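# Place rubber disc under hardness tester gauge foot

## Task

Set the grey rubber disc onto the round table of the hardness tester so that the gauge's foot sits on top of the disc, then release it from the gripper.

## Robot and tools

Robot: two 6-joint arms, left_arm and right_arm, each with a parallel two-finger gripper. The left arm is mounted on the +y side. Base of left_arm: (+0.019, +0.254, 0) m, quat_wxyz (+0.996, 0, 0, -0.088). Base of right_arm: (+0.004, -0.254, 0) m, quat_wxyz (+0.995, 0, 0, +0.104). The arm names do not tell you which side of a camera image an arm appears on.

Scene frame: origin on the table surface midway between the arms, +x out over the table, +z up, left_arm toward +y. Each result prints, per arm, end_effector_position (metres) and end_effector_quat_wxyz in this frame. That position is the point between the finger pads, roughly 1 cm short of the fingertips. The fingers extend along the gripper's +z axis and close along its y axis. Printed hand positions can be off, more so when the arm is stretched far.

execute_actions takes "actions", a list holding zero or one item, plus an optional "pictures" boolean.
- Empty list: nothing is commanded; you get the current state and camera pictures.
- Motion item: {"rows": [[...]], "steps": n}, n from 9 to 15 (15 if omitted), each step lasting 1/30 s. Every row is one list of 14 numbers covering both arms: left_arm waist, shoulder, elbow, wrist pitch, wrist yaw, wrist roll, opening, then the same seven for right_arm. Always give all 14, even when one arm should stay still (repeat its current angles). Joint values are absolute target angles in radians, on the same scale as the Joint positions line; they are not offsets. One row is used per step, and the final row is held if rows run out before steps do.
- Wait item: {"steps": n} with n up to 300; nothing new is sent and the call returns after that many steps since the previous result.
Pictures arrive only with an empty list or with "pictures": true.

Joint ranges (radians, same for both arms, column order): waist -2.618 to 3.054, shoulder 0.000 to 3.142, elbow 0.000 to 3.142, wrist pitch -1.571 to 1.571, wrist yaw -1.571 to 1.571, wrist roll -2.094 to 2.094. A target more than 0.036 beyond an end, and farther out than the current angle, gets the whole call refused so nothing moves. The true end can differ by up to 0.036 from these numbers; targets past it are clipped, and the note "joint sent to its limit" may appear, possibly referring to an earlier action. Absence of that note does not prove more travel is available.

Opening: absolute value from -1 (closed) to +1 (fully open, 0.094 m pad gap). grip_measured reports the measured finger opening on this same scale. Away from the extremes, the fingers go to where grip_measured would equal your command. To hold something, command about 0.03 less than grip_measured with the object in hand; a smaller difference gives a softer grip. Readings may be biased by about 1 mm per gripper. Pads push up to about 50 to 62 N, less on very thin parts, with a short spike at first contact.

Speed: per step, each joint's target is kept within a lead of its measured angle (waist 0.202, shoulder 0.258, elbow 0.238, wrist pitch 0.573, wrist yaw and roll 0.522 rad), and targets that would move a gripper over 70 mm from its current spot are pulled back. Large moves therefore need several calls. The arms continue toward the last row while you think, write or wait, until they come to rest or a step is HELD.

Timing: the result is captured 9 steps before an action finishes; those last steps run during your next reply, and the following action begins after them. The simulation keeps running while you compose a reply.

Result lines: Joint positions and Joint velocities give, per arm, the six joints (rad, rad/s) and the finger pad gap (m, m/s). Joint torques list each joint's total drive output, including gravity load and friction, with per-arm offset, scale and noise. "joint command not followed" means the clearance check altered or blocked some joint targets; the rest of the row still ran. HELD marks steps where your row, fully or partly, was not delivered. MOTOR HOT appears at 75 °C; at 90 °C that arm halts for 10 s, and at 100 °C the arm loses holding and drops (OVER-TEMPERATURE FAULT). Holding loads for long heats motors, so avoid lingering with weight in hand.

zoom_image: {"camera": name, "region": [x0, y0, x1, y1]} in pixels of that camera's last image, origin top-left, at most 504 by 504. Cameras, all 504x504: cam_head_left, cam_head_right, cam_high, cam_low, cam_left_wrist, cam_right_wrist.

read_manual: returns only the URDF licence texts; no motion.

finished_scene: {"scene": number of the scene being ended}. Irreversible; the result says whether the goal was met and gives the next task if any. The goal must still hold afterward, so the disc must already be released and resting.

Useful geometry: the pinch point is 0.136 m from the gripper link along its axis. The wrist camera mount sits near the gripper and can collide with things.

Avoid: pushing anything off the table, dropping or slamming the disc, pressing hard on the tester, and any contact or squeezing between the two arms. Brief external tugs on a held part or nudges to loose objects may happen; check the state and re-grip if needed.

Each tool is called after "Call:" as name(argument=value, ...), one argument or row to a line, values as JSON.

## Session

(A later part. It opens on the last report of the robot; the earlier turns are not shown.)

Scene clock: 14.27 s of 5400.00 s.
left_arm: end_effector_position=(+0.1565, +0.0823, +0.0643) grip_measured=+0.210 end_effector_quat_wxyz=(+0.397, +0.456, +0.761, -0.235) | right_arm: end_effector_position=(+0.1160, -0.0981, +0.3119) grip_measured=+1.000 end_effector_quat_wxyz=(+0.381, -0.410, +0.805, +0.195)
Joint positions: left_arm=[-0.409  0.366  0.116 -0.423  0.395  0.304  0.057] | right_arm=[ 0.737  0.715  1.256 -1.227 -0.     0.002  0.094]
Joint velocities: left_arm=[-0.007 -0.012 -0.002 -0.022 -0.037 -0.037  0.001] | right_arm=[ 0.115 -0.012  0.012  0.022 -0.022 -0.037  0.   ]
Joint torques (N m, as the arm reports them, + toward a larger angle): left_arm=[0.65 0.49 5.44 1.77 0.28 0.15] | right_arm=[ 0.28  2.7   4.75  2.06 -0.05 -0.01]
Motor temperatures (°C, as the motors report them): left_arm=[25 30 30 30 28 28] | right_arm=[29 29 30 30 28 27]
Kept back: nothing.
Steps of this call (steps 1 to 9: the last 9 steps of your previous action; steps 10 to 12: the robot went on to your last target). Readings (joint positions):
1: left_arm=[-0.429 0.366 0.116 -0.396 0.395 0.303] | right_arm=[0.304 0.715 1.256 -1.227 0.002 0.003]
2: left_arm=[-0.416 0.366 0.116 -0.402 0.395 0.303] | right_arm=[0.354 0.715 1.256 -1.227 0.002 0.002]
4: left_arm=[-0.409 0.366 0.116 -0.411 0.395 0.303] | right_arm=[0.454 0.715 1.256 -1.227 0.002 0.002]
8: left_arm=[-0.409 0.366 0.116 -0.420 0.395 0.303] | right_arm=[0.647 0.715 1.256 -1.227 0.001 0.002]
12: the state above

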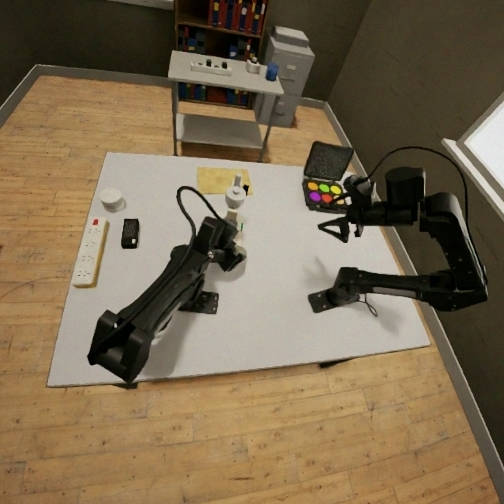

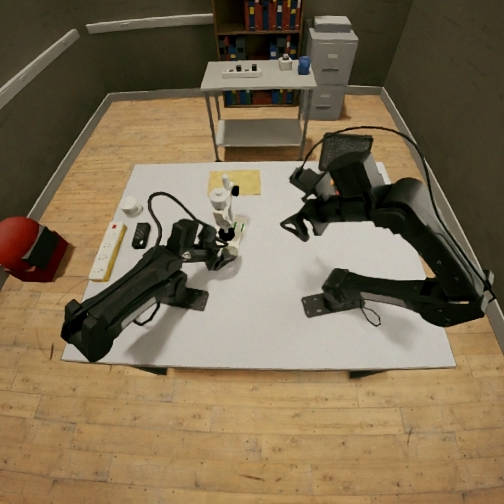

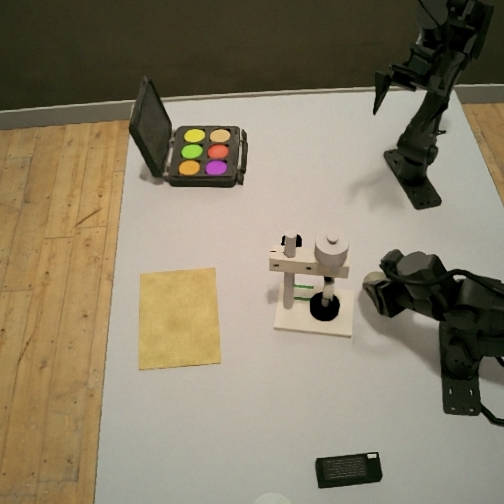

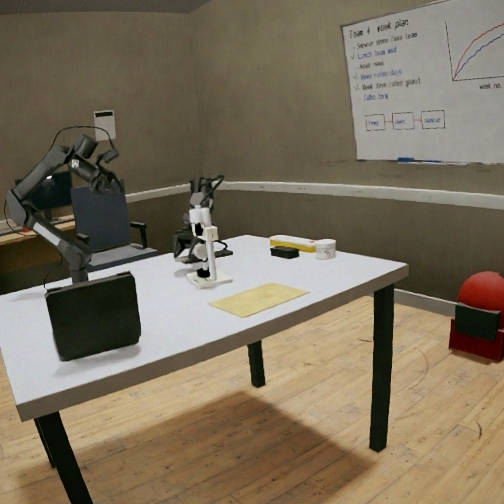

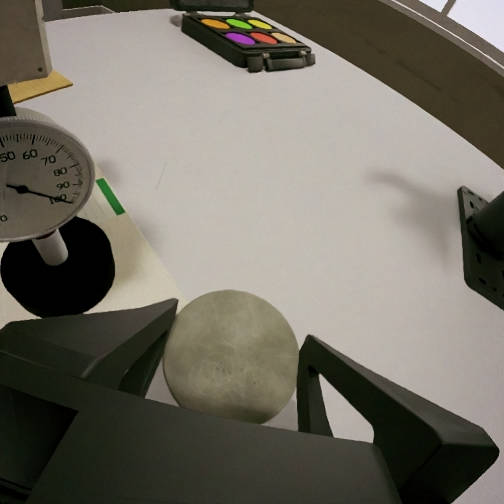

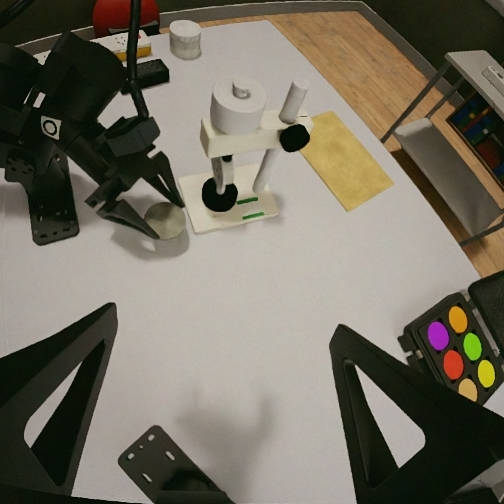

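Call:
execute_actions(
  actions=[
    {"rows":[[-0.38,0.345,0.1,-0.44,0.405,0.315,0.16,0.755,0.75,1.26,-1.13,0,0,1],[-0.35,0.345,0.1,-0.44,0.405,0.315,0.16,0.755,0.79,1.26,-1.07,0,0,1],[-0.32,0.345,0.1,-0.44,0.405,0.315,0.16,0.755,0.84,1.26,-1.01,0,0,1],[-0.28,0.345,0.1,-0.44,0.405,0.315,0.16,0.755,0.89,1.26,-0.95,0,0,1],[-0.24,0.345,0.1,-0.44,0.405,0.315,0.16,0.755,0.94,1.26,-0.89,0,0,1],[-0.2,0.345,0.1,-0.44,0.405,0.315,0.16,0.755,0.99,1.26,-0.83,0,0,1],[-0.16,0.345,0.1,-0.44,0.405,0.315,0.16,0.755,1.04,1.26,-0.77,0,0,1],[-0.12,0.345,0.1,-0.44,0.405,0.315,0.16,0.755,1.09,1.26,-0.71,0,0,1],[-0.08,0.345,0.1,-0.44,0.405,0.315,0.16,0.755,1.14,1.26,-0.65,0,0,0.95],[-0.04,0.345,0.1,-0.44,0.405,0.315,0.16,0.755,1.19,1.26,-0.6,0,0,0.9],[-0.01,0.345,0.1,-0.44,0.405,0.315,0.16,0.755,1.24,1.27,-0.56,0,0,0.85],[0.02,0.345,0.1,-0.44,0.405,0.315,0.16,0.755,1.29,1.27,-0.53,0,0,0.8],[0.04,0.345,0.1,-0.44,0.405,0.315,0.16,0.755,1.33,1.27,-0.51,0,0,0.75],[0.06,0.345,0.1,-0.44,0.405,0.315,0.16,0.755,1.37,1.27,-0.51,0,0,0.7],[0.068,0.345,0.1,-0.44,0.405,0.315,0.16,0.755,1.405,1.27,-0.51,0,0,0.7]],"steps":15},
  ],
)

Call:
execute_actions(
  actions=[
    {"steps":22},
  ],
  pictures=true,
)

Scene clock: 15.33 s of 5400.00 s.
left_arm: end_effector_position=(+0.1775, +0.1021, +0.0640) grip_measured=+0.210 end_effector_quat_wxyz=(+0.410, +0.405, +0.790, -0.210) | right_arm: end_effector_position=(+0.1450, -0.0538, +0.3159) grip_measured=+1.000 end_effector_quat_wxyz=(+0.390, -0.412, +0.798, +0.202)
Joint positions: left_arm=[-0.272  0.366  0.116 -0.426  0.401  0.305  0.057] | right_arm=[ 0.747  0.855  1.256 -1.063 -0.     0.002  0.094]
Joint velocities: left_arm=[ 1.131  0.002 -0.012  0.007 -0.066  0.037  0.001] | right_arm=[ 0.002  1.497 -0.012  1.355  0.037  0.022  0.   ]
Joint torques (N m, as the arm reports them, + toward a larger angle): left_arm=[0.02 0.69 5.58 1.75 0.24 0.06] | right_arm=[ 0.55  3.65  5.98  1.93 -0.04  0.  ]
Motor temperatures (°C, as the motors report them): left_arm=[25 30 31 31 28 28] | right_arm=[29 29 30 30 28 27]
Steps of this call (steps 1 to 26: the robot went on to your last target; steps 27 to 32: the first 6 steps of this action). Readings (joint positions):
27: left_arm=[-0.405 0.366 0.116 -0.425 0.397 0.304] | right_arm=[0.742 0.716 1.256 -1.223 -0.000 0.002]
28: left_arm=[-0.393 0.366 0.116 -0.426 0.398 0.304] | right_arm=[0.744 0.723 1.256 -1.208 -0.000 0.002]
30: left_arm=[-0.344 0.366 0.116 -0.426 0.400 0.305] | right_arm=[0.746 0.766 1.256 -1.150 -0.000 0.002]
32: the state above

Scene clock: 16.07 s of 5400.00 s.
left_arm: end_effector_position=(+0.2185, +0.1620, +0.0639) grip_measured=+0.210 end_effector_quat_wxyz=(+0.439, +0.269, +0.846, -0.138) | right_arm: end_effector_position=(+0.2475, +0.0908, +0.2309) grip_measured=+0.701 end_effector_quat_wxyz=(+0.365, -0.418, +0.810, +0.189)
Joint positions: left_arm=[ 0.059  0.366  0.116 -0.426  0.399  0.305  0.057] | right_arm=[ 0.747  1.435  1.256 -0.546 -0.     0.002  0.08 ]
Joint velocities: left_arm=[-0.007  0.007  0.002 -0.066 -0.051 -0.007 -0.001] | right_arm=[-0.002 -0.022 -0.002  0.022 -0.007 -0.037  0.   ]
Joint torques (N m, as the arm reports them, + toward a larger angle): left_arm=[0.68 0.48 5.43 1.78 0.24 0.12] | right_arm=[ 0.63 -8.35  7.9   2.06 -0.04 -0.01]
Motor temperatures (°C, as the motors report them): left_arm=[25 30 31 31 28 28] | right_arm=[29 29 30 30 28 27]
Kept back: nothing.
Steps of this call (steps 1 to 9: the last 9 steps of your previous action; steps 10 to 22: the robot went on to your last target). Readings (joint positions):
1: left_arm=[-0.232 0.366 0.116 -0.426 0.402 0.305] | right_arm=[0.747 0.909 1.256 -1.014 -0.000 0.002]
2: left_arm=[-0.192 0.366 0.116 -0.426 0.402 0.305] | right_arm=[0.747 0.967 1.256 -0.963 -0.000 0.002]
4: left_arm=[-0.112 0.366 0.116 -0.426 0.401 0.305] | right_arm=[0.747 1.085 1.256 -0.851 -0.000 0.002]
8: left_arm=[0.017 0.366 0.116 -0.426 0.400 0.305] | right_arm=[0.747 1.305 1.256 -0.659 -0.000 0.002]
22: the state above

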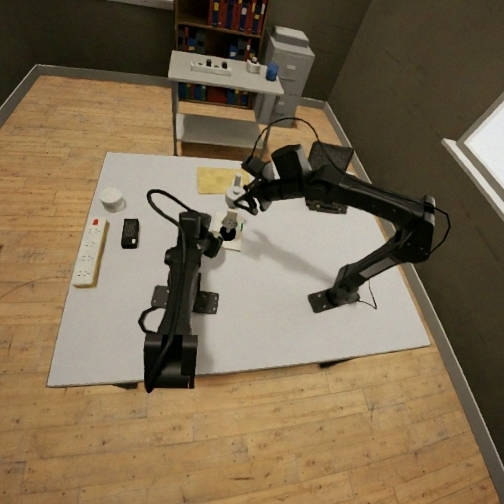

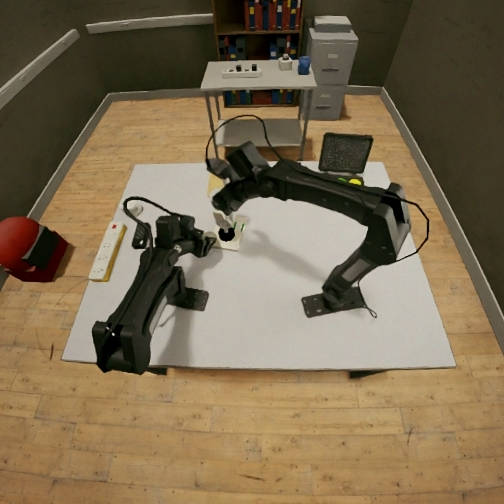

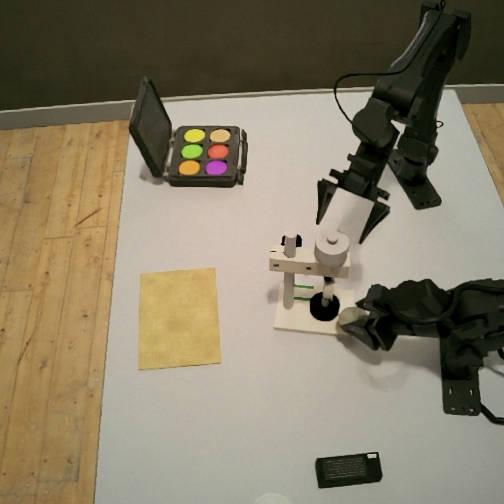

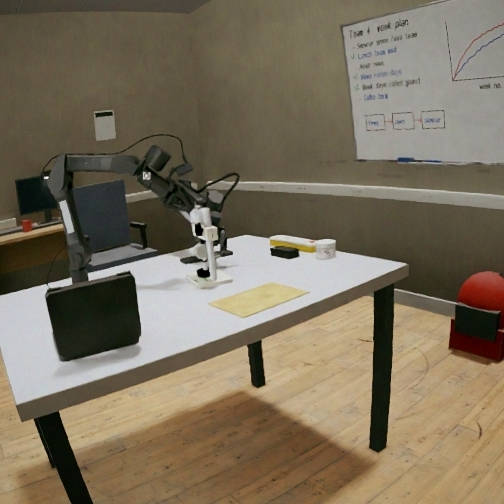

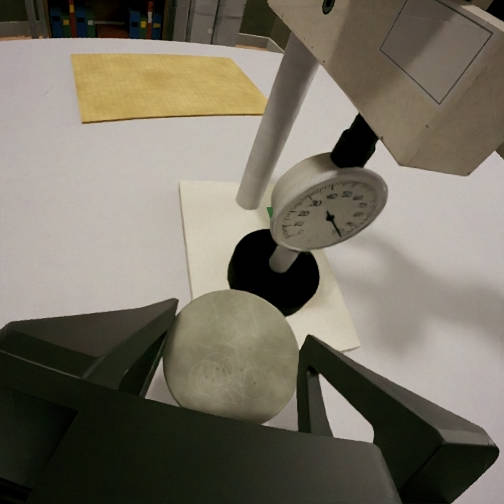

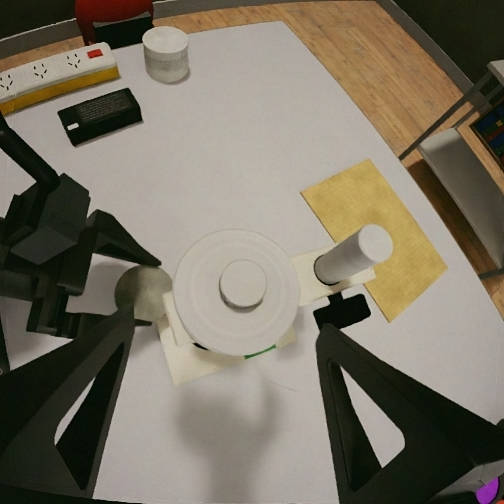

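Call:
execute_actions(
  actions=[
    {"rows":[[0.068,0.345,0.1,-0.44,0.405,0.315,0.16,0.74,1.43,1.26,-0.49,0,0,0.65],[0.068,0.345,0.1,-0.44,0.405,0.315,0.16,0.735,1.44,1.26,-0.47,0,0,0.6],[0.068,0.345,0.1,-0.44,0.405,0.315,0.16,0.735,1.45,1.258,-0.45,0,0,0.55],[0.068,0.345,0.1,-0.44,0.405,0.315,0.16,0.735,1.458,1.256,-0.43,0,0,0.5],[0.068,0.345,0.1,-0.44,0.405,0.315,0.16,0.735,1.466,1.254,-0.41,0,0,0.5],[0.068,0.345,0.1,-0.44,0.405,0.315,0.16,0.735,1.474,1.252,-0.39,0,0,0.5],[0.068,0.345,0.1,-0.44,0.405,0.315,0.16,0.735,1.482,1.25,-0.378,0,0,0.5],[0.068,0.345,0.1,-0.44,0.405,0.315,0.16,0.735,1.49,1.248,-0.378,0,0,0.5],[0.068,0.345,0.1,-0.44,0.405,0.315,0.16,0.735,1.497,1.246,-0.378,0,0,0.5],[0.068,0.345,0.1,-0.44,0.405,0.315,0.16,0.735,1.504,1.244,-0.378,0,0,0.5],[0.068,0.345,0.1,-0.44,0.405,0.315,0.16,0.735,1.511,1.242,-0.378,0,0,0.5],[0.068,0.345,0.1,-0.44,0.405,0.315,0.16,0.735,1.517,1.24,-0.378,0,0,0.5],[0.068,0.345,0.1,-0.44,0.405,0.315,0.16,0.735,1.522,1.24,-0.378,0,0,0.5],[0.068,0.345,0.1,-0.44,0.405,0.315,0.16,0.735,1.526,1.24,-0.378,0,0,0.5],[0.068,0.345,0.1,-0.44,0.405,0.315,0.16,0.735,1.53,1.24,-0.378,0,0,0.5]],"steps":15},
  ],
)

Call:
execute_actions(
  actions=[
    {"steps":16},
  ],
  pictures=true,
)

Scene clock: 17.23 s of 5400.00 s.
left_arm: end_effector_position=(+0.2185, +0.1620, +0.0639) grip_measured=+0.210 end_effector_quat_wxyz=(+0.439, +0.269, +0.846, -0.138) | right_arm: end_effector_position=(+0.2557, +0.0990, +0.2372) grip_measured=+0.503 end_effector_quat_wxyz=(+0.385, -0.412, +0.802, +0.198)
Joint positions: left_arm=[ 0.059  0.366  0.116 -0.426  0.399  0.305  0.057] | right_arm=[ 0.742  1.448  1.256 -0.484 -0.     0.002  0.071]
Joint velocities: left_arm=[-0.017  0.017 -0.007  0.051 -0.037 -0.051  0.   ] | right_arm=[-0.027  0.208 -0.012  0.52  -0.081  0.007 -0.002]
Joint torques (N m, as the arm reports them, + toward a larger angle): left_arm=[0.68 0.48 5.43 1.78 0.25 0.12] | right_arm=[-0.52 -4.69  6.64  2.03 -0.04 -0.01]
Motor temperatures (°C, as the motors report them): left_arm=[25 30 31 31 28 28] | right_arm=[29 29 30 31 28 27]
Steps of this call (steps 1 to 29: the robot went on to your last target; steps 30 to 35: the first 6 steps of this action). Readings (joint positions):
30: left_arm=[0.059 0.366 0.116 -0.426 0.399 0.305] | right_arm=[0.747 1.435 1.256 -0.539 -0.000 0.002]
31: left_arm=[0.059 0.366 0.116 -0.426 0.399 0.305] | right_arm=[0.746 1.435 1.256 -0.535 -0.000 0.002]
33: left_arm=[0.059 0.366 0.116 -0.426 0.399 0.305] | right_arm=[0.744 1.438 1.256 -0.514 -0.000 0.002]
35: the state above

Scene clock: 17.77 s of 5400.00 s.
left_arm: end_effector_position=(+0.2153, +0.1624, +0.0560) grip_measured=+0.210 end_effector_quat_wxyz=(+0.430, +0.268, +0.851, -0.140) | right_arm: end_effector_position=(+0.2661, +0.1132, +0.2073) grip_measured=+0.501 end_effector_quat_wxyz=(+0.372, -0.414, +0.808, +0.192)
Joint positions: left_arm=[ 0.059  0.366  0.1   -0.431  0.399  0.305  0.057] | right_arm=[ 0.742  1.534  1.239 -0.412 -0.     0.002  0.071]
Joint velocities: left_arm=[ 0.007 -0.002 -0.037  0.007 -0.081  0.037 -0.   ] | right_arm=[-0.002  0.002  0.022 -0.007 -0.139 -0.037  0.001]
Joint torques (N m, as the arm reports them, + toward a larger angle): left_arm=[0.67 0.51 6.6  1.91 0.25 0.12] | right_arm=[-0.53 -7.12  7.05  2.01 -0.04 -0.01]
Motor temperatures (°C, as the motors report them): left_arm=[25 30 31 31 28 28] | right_arm=[29 29 30 31 28 27]
Kept back: nothing.
Steps of this call (steps 1 to 9: the last 9 steps of your previous action; steps 10 to 16: the robot went on to your last target). Readings (joint positions):
1: left_arm=[0.059 0.366 0.116 -0.426 0.399 0.305] | right_arm=[0.742 1.456 1.256 -0.468 -0.000 0.002]
2: left_arm=[0.059 0.366 0.116 -0.426 0.399 0.305] | right_arm=[0.742 1.465 1.256 -0.454 -0.000 0.002]
4: left_arm=[0.059 0.366 0.116 -0.426 0.399 0.305] | right_arm=[0.742 1.484 1.256 -0.434 -0.000 0.002]
8: left_arm=[0.059 0.366 0.116 -0.426 0.399 0.305] | right_arm=[0.742 1.515 1.246 -0.417 -0.000 0.002]
16: the state above

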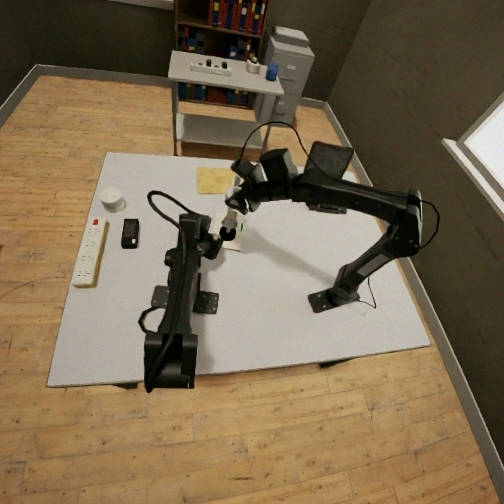

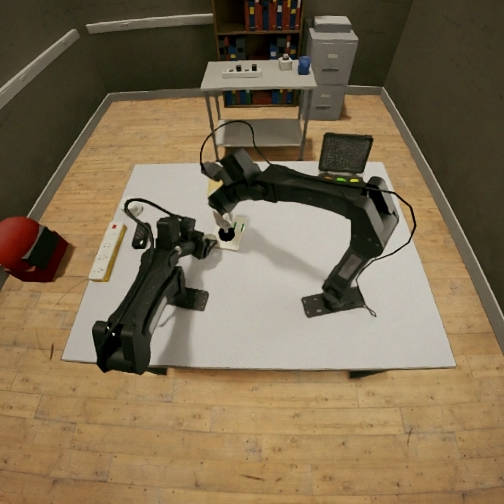

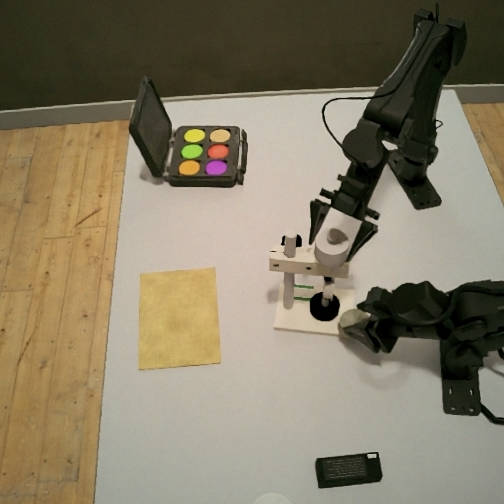

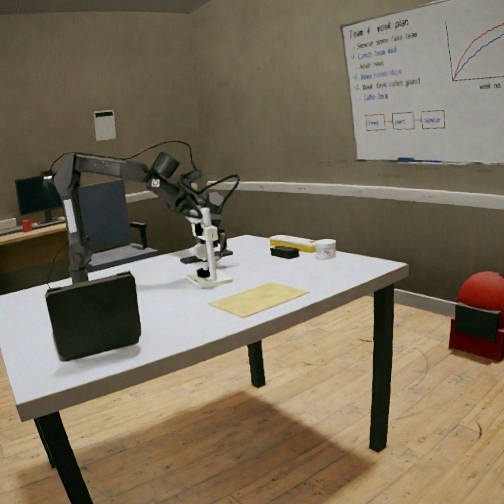

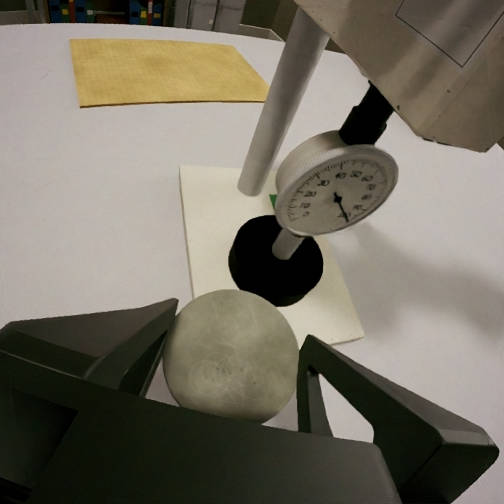

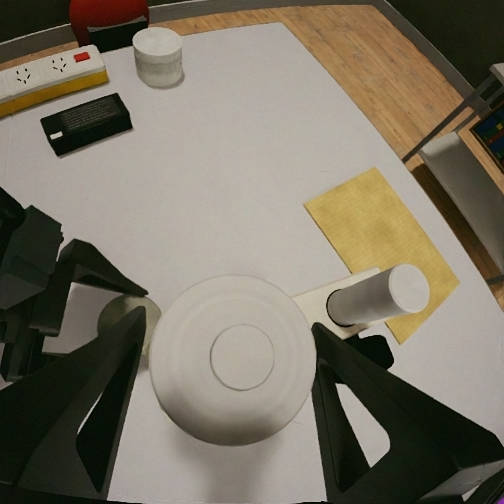

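Call:
execute_actions(
  actions=[
    {"rows":[[0.06,0.36,0.105,-0.42,0.405,0.315,0.16,0.74,1.53,1.25,-0.378,0,0,0.44],[0.06,0.36,0.105,-0.42,0.405,0.315,0.16,0.74,1.53,1.25,-0.378,0,0,0.38],[0.06,0.36,0.105,-0.42,0.405,0.315,0.16,0.74,1.53,1.25,-0.378,0,0,0.33],[0.06,0.36,0.105,-0.42,0.405,0.315,0.16,0.74,1.53,1.25,-0.378,0,0,0.29],[0.06,0.36,0.105,-0.42,0.405,0.315,0.16,0.74,1.53,1.25,-0.378,0,0,0.26],[0.06,0.36,0.105,-0.42,0.405,0.315,0.16,0.74,1.53,1.25,-0.378,0,0,0.23],[0.06,0.36,0.105,-0.42,0.405,0.315,0.16,0.74,1.53,1.26,-0.378,0,0,0.2],[0.06,0.36,0.105,-0.42,0.405,0.315,0.16,0.74,1.53,1.265,-0.378,0,0,0.16],[0.06,0.36,0.105,-0.42,0.405,0.315,0.16,0.74,1.525,1.27,-0.37,0,0,0.12],[0.06,0.36,0.105,-0.42,0.405,0.315,0.16,0.74,1.518,1.28,-0.36,0,0,0.12],[0.06,0.36,0.105,-0.42,0.405,0.315,0.16,0.74,1.511,1.29,-0.35,0,0,0.12],[0.06,0.36,0.105,-0.42,0.405,0.315,0.16,0.74,1.504,1.3,-0.34,0,0,0.12],[0.06,0.36,0.105,-0.42,0.405,0.315,0.16,0.74,1.497,1.31,-0.33,0,0,0.12],[0.06,0.36,0.105,-0.42,0.405,0.315,0.16,0.74,1.49,1.32,-0.33,0,0,0.12],[0.06,0.36,0.105,-0.42,0.405,0.315,0.16,0.74,1.485,1.33,-0.33,0,0,0.12]],"steps":15},
  ],
)

Call:
execute_actions(
  actions=[
    {"rows":[[0.05,0.38,0.105,-0.36,0.405,0.315,0.16,0.74,1.48,1.337,-0.33,0,0,0.12],[0.045,0.4,0.105,-0.32,0.405,0.315,0.16,0.74,1.48,1.344,-0.33,0,0,0.12],[0.04,0.42,0.105,-0.29,0.405,0.315,0.16,0.74,1.48,1.351,-0.33,0,0,0.12],[0.032,0.45,0.105,-0.26,0.405,0.315,0.16,0.74,1.48,1.358,-0.33,0,0,0.12],[0.024,0.48,0.105,-0.23,0.405,0.315,0.16,0.74,1.48,1.365,-0.33,0,0,0.12],[0.015,0.51,0.105,-0.2,0.405,0.315,0.16,0.74,1.48,1.372,-0.33,0,0,0.12],[0.006,0.54,0.105,-0.17,0.405,0.315,0.16,0.74,1.48,1.379,-0.33,0,0,0.12],[-0.003,0.57,0.105,-0.14,0.405,0.315,0.16,0.74,1.48,1.386,-0.33,0,0,0.12],[-0.012,0.6,0.105,-0.11,0.405,0.315,0.16,0.74,1.48,1.393,-0.33,0,0,0.12],[-0.021,0.63,0.105,-0.08,0.405,0.315,0.16,0.74,1.48,1.4,-0.33,0,0,0.12],[-0.03,0.66,0.105,-0.055,0.405,0.315,0.16,0.74,1.48,1.407,-0.33,0,0,0.12],[-0.039,0.685,0.105,-0.035,0.405,0.315,0.16,0.74,1.48,1.414,-0.33,0,0,0.12],[-0.047,0.71,0.105,-0.032,0.405,0.315,0.16,0.74,1.48,1.42,-0.33,0,0,0.12],[-0.054,0.73,0.105,-0.032,0.405,0.315,0.16,0.74,1.48,1.42,-0.33,0,0,0.12],[-0.06,0.75,0.105,-0.032,0.405,0.315,0.16,0.74,1.48,1.42,-0.33,0,0,0.12]],"steps":15},
  ],
)

Call:
execute_actions(
  actions=[
    {"steps":22},
  ],
  pictures=true,
)

Call:
zoom_image(
  camera="cam_low",
  region=[160, 190, 260, 290],
)

Call:
zoom_image(
  camera="cam_head_right",
  region=[150, 170, 270, 270],
)

Scene clock: 21.03 s of 5400.00 s.
left_arm: end_effector_position=(+0.2159, +0.1623, +0.0567) grip_measured=+0.210 end_effector_quat_wxyz=(+0.432, +0.268, +0.850, -0.140) | right_arm: end_effector_position=(+0.2665, +0.1135, +0.2080) grip_measured=+0.246 end_effector_quat_wxyz=(+0.374, -0.414, +0.808, +0.192)
Joint positions: left_arm=[ 0.059  0.366  0.1   -0.427  0.399  0.305  0.057] | right_arm=[ 0.742  1.534  1.239 -0.409  0.001  0.002  0.059]
Joint velocities: left_arm=[-0.012 -0.007  0.012  0.007 -0.037  0.007  0.   ] | right_arm=[-0.007 -0.007 -0.012  0.007  0.037  0.051 -0.02 ]
Joint torques (N m, as the arm reports them, + toward a larger angle): left_arm=[0.05 1.66 6.91 1.94 0.25 0.12] | right_arm=[-0.08 -7.08  7.86  2.06 -0.05  0.  ]
Motor temperatures (°C, as the motors report them): left_arm=[25 29 31 31 28 28] | right_arm=[29 29 30 31 27 27]
Steps of this call (steps 1 to 15: the robot went on to your last target; steps 16 to 90: nothing new was sent; then 0.07 s passed at rest; steps 91 to 96: the first 6 steps of this action). Readings (joint positions):
91: left_arm=[0.059 0.366 0.100 -0.432 0.399 0.305] | right_arm=[0.742 1.534 1.239 -0.409 -0.000 0.002]
92: left_arm=[0.059 0.366 0.100 -0.431 0.399 0.305] | right_arm=[0.742 1.534 1.239 -0.409 -0.000 0.002]
94: left_arm=[0.059 0.366 0.100 -0.428 0.399 0.305] | right_arm=[0.742 1.534 1.239 -0.409 -0.000 0.002]
96: the state above

Scene clock: 21.53 s of 5400.00 s.
left_arm: end_effector_position=(+0.2264, +0.1564, +0.0622) grip_measured=+0.210 end_effector_quat_wxyz=(+0.445, +0.278, +0.839, -0.141) | right_arm: end_effector_position=(+0.2670, +0.1141, +0.2162) grip_measured=+0.224 end_effector_quat_wxyz=(+0.373, -0.414, +0.808, +0.192)
Joint positions: left_arm=[ 0.038  0.452  0.1   -0.307  0.399  0.305  0.057] | right_arm=[ 0.742  1.536  1.275 -0.443  0.001  0.002  0.057]
Joint velocities: left_arm=[-0.237  0.833  0.007  0.725 -0.037  0.051  0.001] | right_arm=[-0.002  0.017  0.12  -0.198 -0.051  0.022 -0.   ]
Joint torques (N m, as the arm reports them, + toward a larger angle): left_arm=[-0.85  2.31  6.87  1.9   0.24  0.12] | right_arm=[ -0.13 -11.23  12.98   3.05  -0.06  -0.01]
Motor temperatures (°C, as the motors report them): left_arm=[25 29 32 31 28 28] | right_arm=[29 30 31 31 27 27]
Steps of this call (steps 1 to 9: the last 9 steps of your previous action; steps 10 to 15: the first 6 steps of this action). Readings (joint positions):
10: left_arm=[0.059 0.366 0.100 -0.419 0.399 0.305] | right_arm=[0.742 1.534 1.257 -0.424 0.001 0.002]
11: left_arm=[0.058 0.371 0.100 -0.405 0.399 0.305] | right_arm=[0.742 1.534 1.260 -0.427 0.001 0.002]
13: left_arm=[0.051 0.400 0.100 -0.358 0.399 0.305] | right_arm=[0.742 1.534 1.266 -0.434 0.001 0.002]
15: the state above

Scene clock: 22.27 s of 5400.00 s.
left_arm: end_effector_position=(+0.2375, +0.1339, +0.0505) grip_measured=+0.210 end_effector_quat_wxyz=(+0.428, +0.314, +0.831, -0.162) | right_arm: end_effector_position=(+0.2670, +0.1141, +0.2212) grip_measured=+0.224 end_effector_quat_wxyz=(+0.367, -0.415, +0.810, +0.189)
Joint positions: left_arm=[-0.051  0.742  0.1   -0.039  0.399  0.305  0.057] | right_arm=[ 0.742  1.545  1.315 -0.489  0.001  0.002  0.057]
Joint velocities: left_arm=[-0.002  0.002 -0.002  0.037 -0.051  0.066  0.001] | right_arm=[ 0.012 -0.017 -0.012 -0.022 -0.051 -0.037 -0.002]
Joint torques (N m, as the arm reports them, + toward a larger angle): left_arm=[-0.76  1.18  6.59  1.91  0.25  0.12] | right_arm=[ -0.11 -11.27  13.15   3.04  -0.05  -0.01]
Motor temperatures (°C, as the motors report them): left_arm=[25 29 32 31 28 28] | right_arm=[29 30 31 31 27 27]
Kept back: nothing.
Steps of this call (steps 1 to 9: the last 9 steps of your previous action; steps 10 to 22: the robot went on to your last target). Readings (joint positions):
1: left_arm=[0.029 0.481 0.100 -0.281 0.399 0.305] | right_arm=[0.742 1.537 1.279 -0.448 0.001 0.002]
2: left_arm=[0.020 0.512 0.100 -0.254 0.399 0.305] | right_arm=[0.742 1.538 1.283 -0.453 0.001 0.002]
4: left_arm=[0.002 0.573 0.100 -0.200 0.399 0.305] | right_arm=[0.742 1.540 1.291 -0.462 0.001 0.002]
8: left_arm=[-0.033 0.684 0.100 -0.104 0.399 0.305] | right_arm=[0.742 1.544 1.306 -0.480 0.001 0.002]
22: the state above

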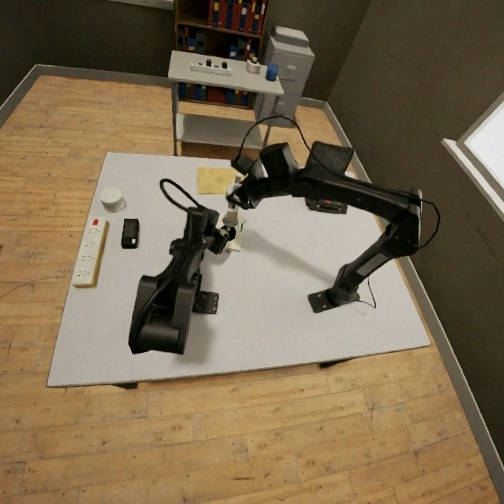

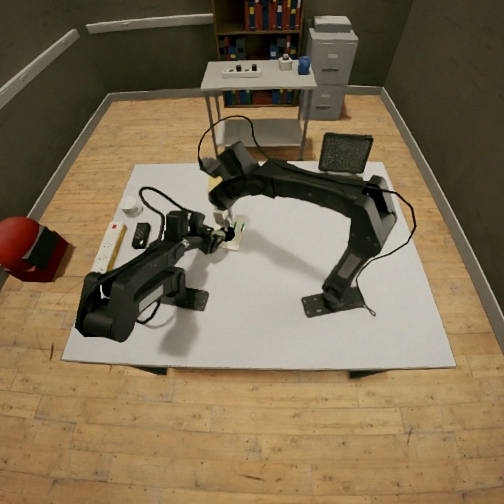

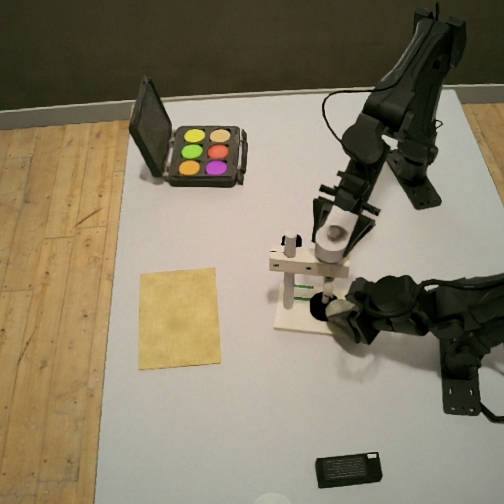

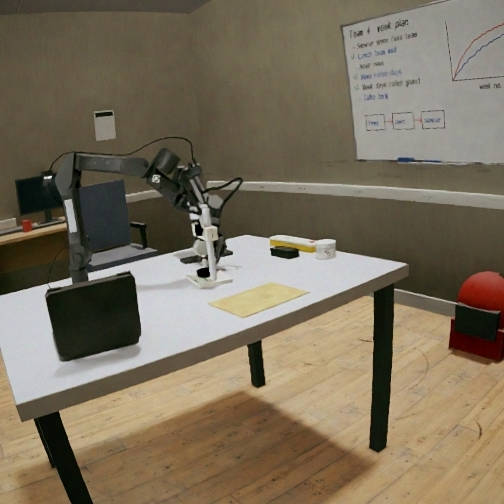

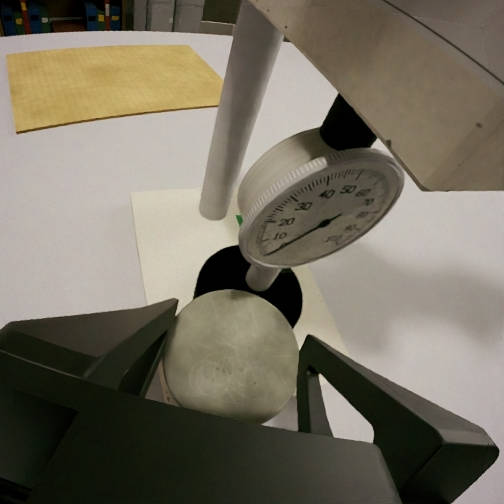

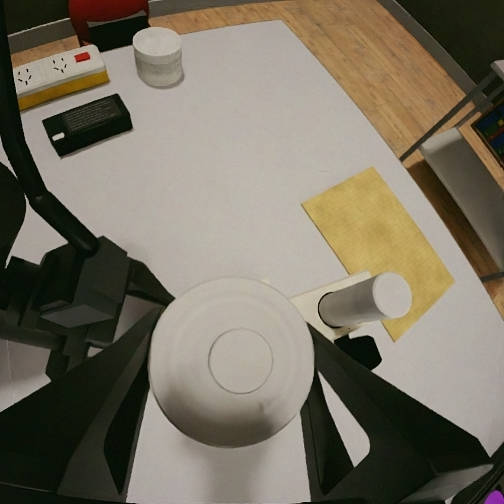

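Region (160, 190, 260, 290) of cam_low's 504x504 image, scaled by 5.040, with more detail than that image has.

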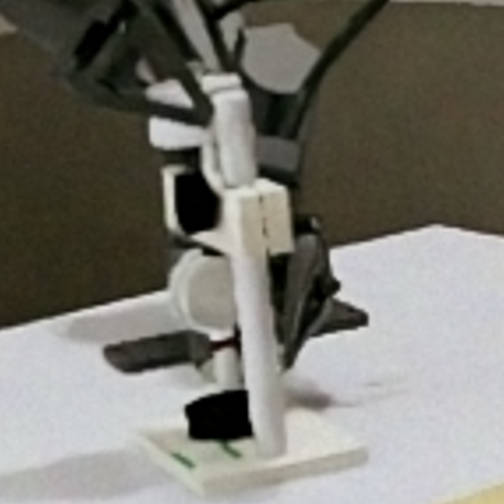

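Region (150, 170, 270, 270) of cam_head_right's 504x504 image, scaled by 4.200, with more detail than that image has.

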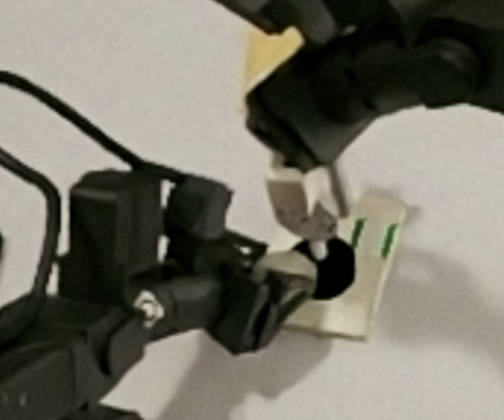

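Call:
execute_actions(
  actions=[
    {"rows":[[-0.06,0.755,0.11,-0.032,0.405,0.315,0.16,0.74,1.476,1.424,-0.326,0,0,0.12],[-0.06,0.76,0.115,-0.032,0.405,0.315,0.16,0.74,1.472,1.428,-0.322,0,0,0.12],[-0.06,0.765,0.12,-0.032,0.405,0.315,0.16,0.74,1.468,1.432,-0.318,0,0,0.12],[-0.06,0.765,0.12,-0.032,0.405,0.315,0.16,0.74,1.464,1.436,-0.314,0,0,0.12],[-0.06,0.765,0.12,-0.032,0.405,0.315,0.16,0.74,1.46,1.44,-0.31,0,0,0.12]],"steps":15},
  ],
)

Call:
execute_actions(
  actions=[
    {"steps":10},
  ],
)

Scene clock: 23.10 s of 5400.00 s.
left_arm: end_effector_position=(+0.2374, +0.1339, +0.0489) grip_measured=+0.210 end_effector_quat_wxyz=(+0.425, +0.314, +0.833, -0.163) | right_arm: end_effector_position=(+0.2670, +0.1141, +0.2212) grip_measured=+0.224 end_effector_quat_wxyz=(+0.367, -0.415, +0.811, +0.189)
Joint positions: left_arm=[-0.051  0.754  0.1   -0.034  0.399  0.305  0.057] | right_arm=[ 0.742  1.545  1.315 -0.49   0.001  0.002  0.057]
Joint velocities: left_arm=[-0.007  0.037 -0.002  0.037  0.007 -0.051  0.001] | right_arm=[-0.002 -0.012 -0.002  0.007  0.037 -0.022  0.001]
Joint torques (N m, as the arm reports them, + toward a larger angle): left_arm=[-0.76  1.24  7.69  1.9   0.25  0.12] | right_arm=[ -0.09 -11.62  13.08   2.95  -0.05   0.  ]
Motor temperatures (°C, as the motors report them): left_arm=[25 29 32 31 28 28] | right_arm=[29 30 32 32 27 27]
Steps of this call (steps 1 to 19: the robot went on to your last target; steps 20 to 25: the first 6 steps of this action). Readings (joint positions):
20: left_arm=[-0.051 0.742 0.100 -0.036 0.399 0.305] | right_arm=[0.742 1.545 1.315 -0.489 0.001 0.002]
21: left_arm=[-0.051 0.742 0.100 -0.036 0.399 0.305] | right_arm=[0.742 1.545 1.315 -0.490 0.001 0.002]
23: left_arm=[-0.051 0.748 0.100 -0.034 0.399 0.305] | right_arm=[0.742 1.545 1.315 -0.490 0.001 0.002]
25: the state above

Scene clock: 23.43 s of 5400.00 s.
left_arm: end_effector_position=(+0.2373, +0.1339, +0.0486) grip_measured=+0.210 end_effector_quat_wxyz=(+0.425, +0.314, +0.833, -0.163) | right_arm: end_effector_position=(+0.2670, +0.1141, +0.2212) grip_measured=+0.224 end_effector_quat_wxyz=(+0.367, -0.415, +0.811, +0.189)
Joint positions: left_arm=[-0.051  0.755  0.1   -0.034  0.399  0.305  0.057] | right_arm=[ 0.742  1.545  1.315 -0.49   0.001  0.002  0.057]
Joint velocities: left_arm=[-0.007  0.012 -0.007 -0.037 -0.037  0.007 -0.001] | right_arm=[ 0.002  0.017 -0.007  0.022  0.022  0.007 -0.002]
Joint torques (N m, as the arm reports them, + toward a larger angle): left_arm=[-0.75  1.3   7.65  1.95  0.25  0.12] | right_arm=[ -0.09 -11.61  13.07   2.96  -0.05   0.  ]
Motor temperatures (°C, as the motors report them): left_arm=[25 29 32 31 28 28] | right_arm=[29 30 32 32 27 27]
Kept back: nothing.
Steps of this call (steps 1 to 9: the last 9 steps of your previous action; step 10: the robot went on to your last target). Readings (joint positions):
1: left_arm=[-0.051 0.755 0.100 -0.034 0.399 0.305] | right_arm=[0.742 1.545 1.315 -0.490 0.001 0.002]
2: left_arm=[-0.051 0.755 0.100 -0.034 0.399 0.305] | right_arm=[0.742 1.545 1.315 -0.490 0.001 0.002]
4: left_arm=[-0.051 0.755 0.100 -0.034 0.399 0.305] | right_arm=[0.742 1.545 1.315 -0.490 0.001 0.002]
8: left_arm=[-0.051 0.755 0.100 -0.034 0.399 0.305] | right_arm=[0.742 1.545 1.315 -0.490 0.001 0.002]
10: the state above

Call:
execute_actions(
  actions=[
    {"rows":[[-0.06,0.765,0.12,-0.032,0.405,0.315,0.16,0.74,1.47,1.44,-0.34,0,0,0.1],[-0.06,0.765,0.12,-0.032,0.405,0.315,0.16,0.74,1.475,1.44,-0.36,0,0,0.1],[-0.06,0.765,0.12,-0.032,0.405,0.315,0.16,0.74,1.48,1.44,-0.38,0,0,0.1],[-0.06,0.765,0.12,-0.032,0.405,0.315,0.16,0.74,1.485,1.44,-0.4,0,0,0.1],[-0.06,0.765,0.12,-0.032,0.405,0.315,0.16,0.74,1.485,1.445,-0.42,0,0,0.1],[-0.06,0.765,0.12,-0.032,0.405,0.315,0.16,0.74,1.485,1.45,-0.44,0,0,0.1]],"steps":15},
  ],
)

Call:
execute_actions(
  actions=[
    {"steps":14},
  ],
)

Scene clock: 24.23 s of 5400.00 s.
left_arm: end_effector_position=(+0.2373, +0.1339, +0.0486) grip_measured=+0.210 end_effector_quat_wxyz=(+0.425, +0.314, +0.833, -0.163) | right_arm: end_effector_position=(+0.2669, +0.1140, +0.2250) grip_measured=+0.224 end_effector_quat_wxyz=(+0.364, -0.416, +0.812, +0.187)
Joint positions: left_arm=[-0.051  0.755  0.1   -0.034  0.399  0.305  0.057] | right_arm=[ 0.742  1.55   1.341 -0.519  0.001  0.002  0.057]
Joint velocities: left_arm=[ 0.007 -0.017  0.002  0.051  0.037  0.037  0.001] | right_arm=[-0.002  0.032  0.232 -0.256 -0.037  0.051 -0.001]
Joint torques (N m, as the arm reports them, + toward a larger angle): left_arm=[-0.75  1.29  7.62  1.93  0.25  0.12] | right_arm=[ -0.09 -12.05  13.19   2.79  -0.05  -0.01]
Motor temperatures (°C, as the motors report them): left_arm=[25 29 32 31 28 28] | right_arm=[29 31 32 32 27 27]
Steps of this call (steps 1 to 15: the robot went on to your last target; steps 16 to 18: nothing new was sent; steps 19 to 24: the first 6 steps of this action). Readings (joint positions):
19: left_arm=[-0.051 0.755 0.100 -0.034 0.399 0.305] | right_arm=[0.742 1.545 1.316 -0.490 0.001 0.002]
20: left_arm=[-0.051 0.755 0.100 -0.034 0.399 0.305] | right_arm=[0.742 1.546 1.318 -0.493 0.001 0.002]
22: left_arm=[-0.051 0.755 0.100 -0.034 0.399 0.305] | right_arm=[0.742 1.548 1.328 -0.504 0.001 0.002]
24: the state above

Scene clock: 24.70 s of 5400.00 s.
left_arm: end_effector_position=(+0.2373, +0.1339, +0.0486) grip_measured=+0.210 end_effector_quat_wxyz=(+0.425, +0.314, +0.833, -0.163) | right_arm: end_effector_position=(+0.2669, +0.1138, +0.2264) grip_measured=+0.224 end_effector_quat_wxyz=(+0.360, -0.417, +0.814, +0.185)
Joint positions: left_arm=[-0.051  0.755  0.1   -0.034  0.399  0.305  0.057] | right_arm=[ 0.742  1.555  1.358 -0.539  0.001  0.002  0.057]
Joint velocities: left_arm=[-0.007 -0.012  0.022 -0.007  0.022 -0.022 -0.   ] | right_arm=[-0.012  0.012  0.007 -0.051 -0.007 -0.022 -0.   ]
Joint torques (N m, as the arm reports them, + toward a larger angle): left_arm=[-0.76  1.3   7.61  1.93  0.25  0.12] | right_arm=[ -0.12 -12.46  13.25   2.66  -0.06  -0.01]
Motor temperatures (°C, as the motors report them): left_arm=[25 29 32 31 28 28] | right_arm=[29 31 33 32 27 27]
Kept back: nothing.
Steps of this call (steps 1 to 9: the last 9 steps of your previous action; steps 10 to 14: the robot went on to your last target). Readings (joint positions):
1: left_arm=[-0.051 0.755 0.100 -0.034 0.399 0.305] | right_arm=[0.742 1.551 1.348 -0.526 0.001 0.002]
2: left_arm=[-0.051 0.755 0.100 -0.034 0.399 0.305] | right_arm=[0.742 1.553 1.351 -0.531 0.001 0.002]
4: left_arm=[-0.051 0.755 0.100 -0.034 0.399 0.305] | right_arm=[0.742 1.555 1.356 -0.536 0.001 0.002]
8: left_arm=[-0.051 0.755 0.100 -0.034 0.399 0.305] | right_arm=[0.742 1.555 1.357 -0.539 0.001 0.002]
14: the state above

Call:
execute_actions(
  actions=[
    {"rows":[[-0.061,0.773,0.121,-0.015,0.405,0.315,0.16,0.74,1.485,1.455,-0.45,0,0,0.1],[-0.063,0.781,0.122,-0.005,0.405,0.315,0.16,0.74,1.485,1.46,-0.46,0,0,0.1],[-0.064,0.789,0.123,0.005,0.405,0.315,0.16,0.74,1.485,1.465,-0.47,0,0,0.1],[-0.066,0.797,0.124,0.013,0.405,0.315,0.16,0.74,1.485,1.47,-0.48,0,0,0.1],[-0.067,0.805,0.125,0.02,0.405,0.315,0.16,0.74,1.485,1.47,-0.48,0,0,0.1],[-0.069,0.813,0.126,0.027,0.405,0.315,0.16,0.74,1.485,1.47,-0.48,0,0,0.1],[-0.07,0.821,0.127,0.034,0.405,0.315,0.16,0.74,1.485,1.47,-0.48,0,0,0.1],[-0.072,0.829,0.128,0.041,0.405,0.315,0.16,0.74,1.485,1.47,-0.48,0,0,0.1],[-0.073,0.837,0.129,0.048,0.405,0.315,0.16,0.74,1.485,1.47,-0.48,0,0,0.1],[-0.075,0.845,0.13,0.055,0.405,0.315,0.16,0.74,1.485,1.47,-0.48,0,0,0.1],[-0.076,0.853,0.131,0.062,0.405,0.315,0.16,0.74,1.485,1.47,-0.48,0,0,0.1],[-0.078,0.861,0.132,0.069,0.405,0.315,0.16,0.74,1.485,1.47,-0.48,0,0,0.1],[-0.079,0.869,0.133,0.076,0.405,0.315,0.16,0.74,1.485,1.47,-0.48,0,0,0.1],[-0.081,0.877,0.134,0.08,0.405,0.315,0.16,0.74,1.485,1.47,-0.48,0,0,0.1],[-0.082,0.885,0.135,0.08,0.405,0.315,0.16,0.74,1.485,1.47,-0.48,0,0,0.1]],"steps":15},
  ],
)

Call:
execute_actions(
  actions=[
    {"steps":15},
  ],
  pictures=true,
)

Call:
zoom_image(
  camera="cam_low",
  region=[170, 220, 240, 290],
)

Call:
zoom_image(
  camera="cam_head_right",
  region=[150, 170, 270, 270],
)

Scene clock: 27.63 s of 5400.00 s.
left_arm: end_effector_position=(+0.2386, +0.1320, +0.0465) grip_measured=+0.210 end_effector_quat_wxyz=(+0.423, +0.317, +0.833, -0.164) | right_arm: end_effector_position=(+0.2668, +0.1138, +0.2264) grip_measured=+0.224 end_effector_quat_wxyz=(+0.356, -0.418, +0.816, +0.183)
Joint positions: left_arm=[-0.057  0.79   0.1   -0.003  0.399  0.305  0.057] | right_arm=[ 0.742  1.562  1.372 -0.557  0.001  0.002  0.057]
Joint velocities: left_arm=[-0.046  0.261  0.007  0.139 -0.051  0.037 -0.001] | right_arm=[ 0.002 -0.007  0.042 -0.051 -0.007 -0.022 -0.   ]
Joint torques (N m, as the arm reports them, + toward a larger angle): left_arm=[-0.56  1.09  7.92  1.92  0.19  0.12] | right_arm=[ -0.14 -13.11  13.32   2.51  -0.07  -0.01]
Motor temperatures (°C, as the motors report them): left_arm=[25 29 33 31 28 28] | right_arm=[29 32 34 33 27 27]
Steps of this call (steps 1 to 30: the robot went on to your last target; steps 31 to 82: nothing new was sent; steps 83 to 88: the first 6 steps of this action). Readings (joint positions):
83: left_arm=[-0.051 0.756 0.100 -0.033 0.399 0.305] | right_arm=[0.742 1.555 1.358 -0.540 0.001 0.002]
84: left_arm=[-0.051 0.760 0.100 -0.028 0.399 0.305] | right_arm=[0.742 1.556 1.359 -0.541 0.001 0.002]
86: left_arm=[-0.053 0.773 0.100 -0.016 0.399 0.305] | right_arm=[0.742 1.559 1.367 -0.550 0.001 0.002]
88: the state above

Scene clock: 28.13 s of 5400.00 s.
left_arm: end_effector_position=(+0.2433, +0.1268, +0.0437) grip_measured=+0.210 end_effector_quat_wxyz=(+0.420, +0.323, +0.831, -0.168) | right_arm: end_effector_position=(+0.2668, +0.1137, +0.2264) grip_measured=+0.224 end_effector_quat_wxyz=(+0.355, -0.418, +0.816, +0.182)
Joint positions: left_arm=[-0.073  0.874  0.106  0.072  0.4    0.305  0.057] | right_arm=[ 0.742  1.564  1.376 -0.562  0.001  0.002  0.057]
Joint velocities: left_arm=[ 0.012 -0.017 -0.007  0.022  0.007 -0.051 -0.001] | right_arm=[-0.002  0.002 -0.002 -0.022 -0.051 -0.066 -0.   ]
Joint torques (N m, as the arm reports them, + toward a larger angle): left_arm=[-0.89  0.81  7.97  1.94  0.25  0.12] | right_arm=[ -0.13 -13.1   13.29   2.47  -0.06  -0.01]
Motor temperatures (°C, as the motors report them): left_arm=[25 29 33 32 28 28] | right_arm=[29 32 35 33 27 27]
Kept back: nothing.
Steps of this call (steps 1 to 9: the last 9 steps of your previous action; steps 10 to 15: the robot went on to your last target). Readings (joint positions):
1: left_arm=[-0.059 0.798 0.100 0.003 0.399 0.305] | right_arm=[0.742 1.563 1.373 -0.559 0.001 0.002]
2: left_arm=[-0.060 0.806 0.100 0.009 0.399 0.305] | right_arm=[0.742 1.563 1.375 -0.560 0.001 0.002]
4: left_arm=[-0.063 0.822 0.100 0.022 0.399 0.305] | right_arm=[0.742 1.564 1.375 -0.562 0.001 0.002]
8: left_arm=[-0.068 0.852 0.100 0.051 0.399 0.305] | right_arm=[0.742 1.564 1.376 -0.562 0.001 0.002]
15: the state above

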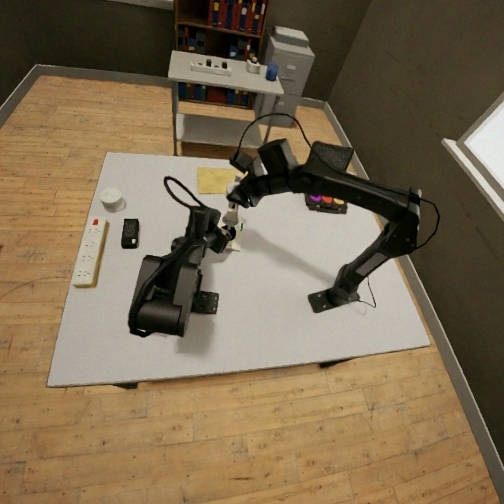

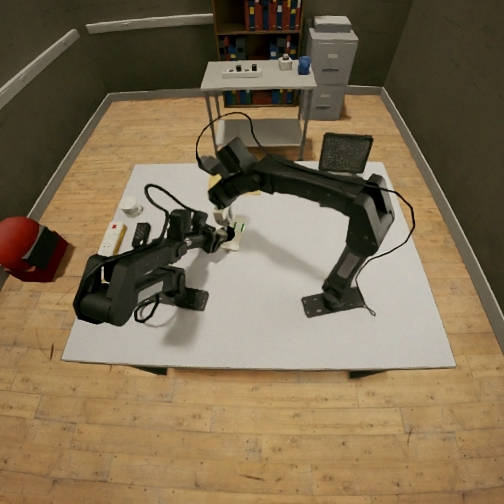

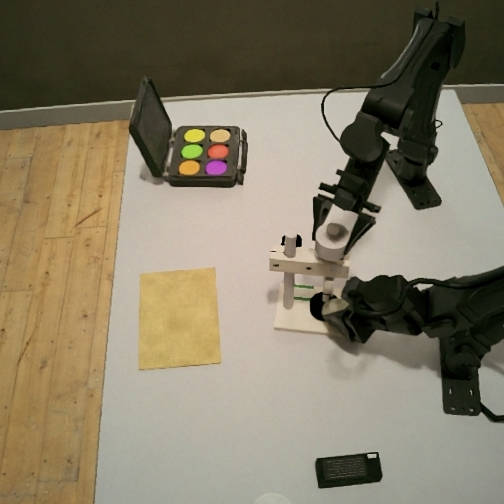

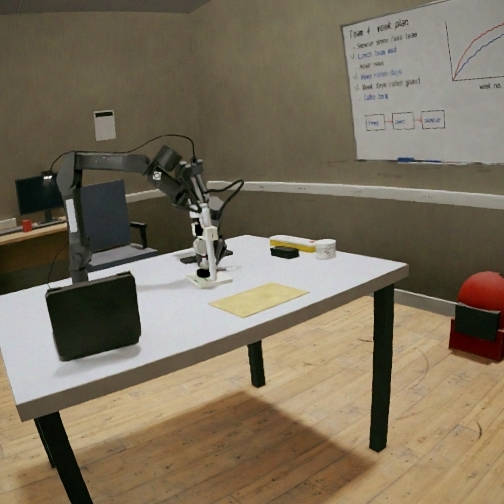

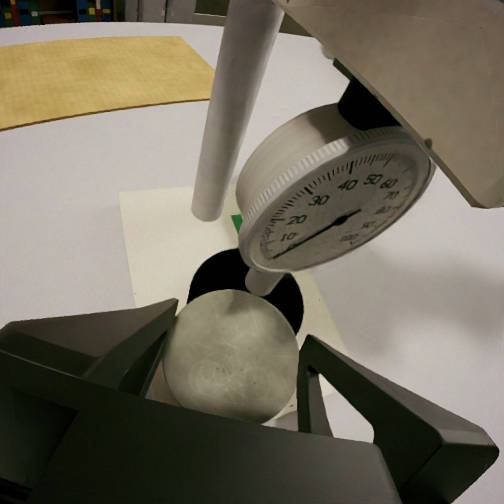

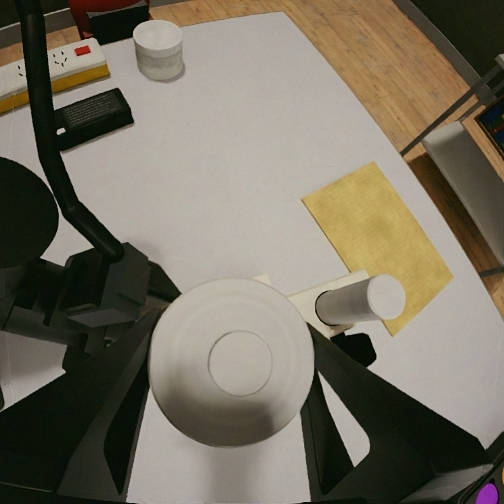

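Region (170, 220, 240, 290) of cam_low's 504x504 image, scaled by 7.200, with more detail than that image has.

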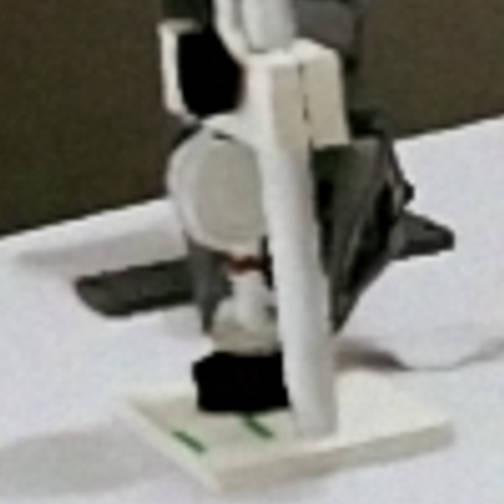

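Region (150, 170, 270, 270) of cam_head_right's 504x504 image, scaled by 4.200, with more detail than that image has.

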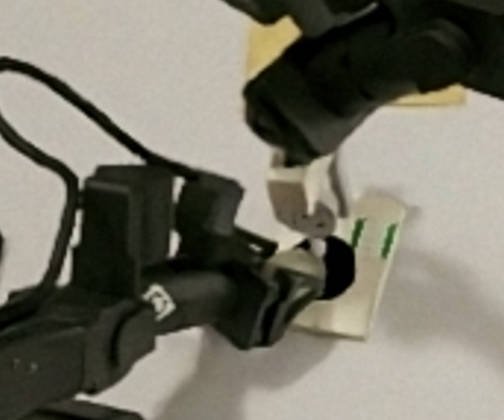

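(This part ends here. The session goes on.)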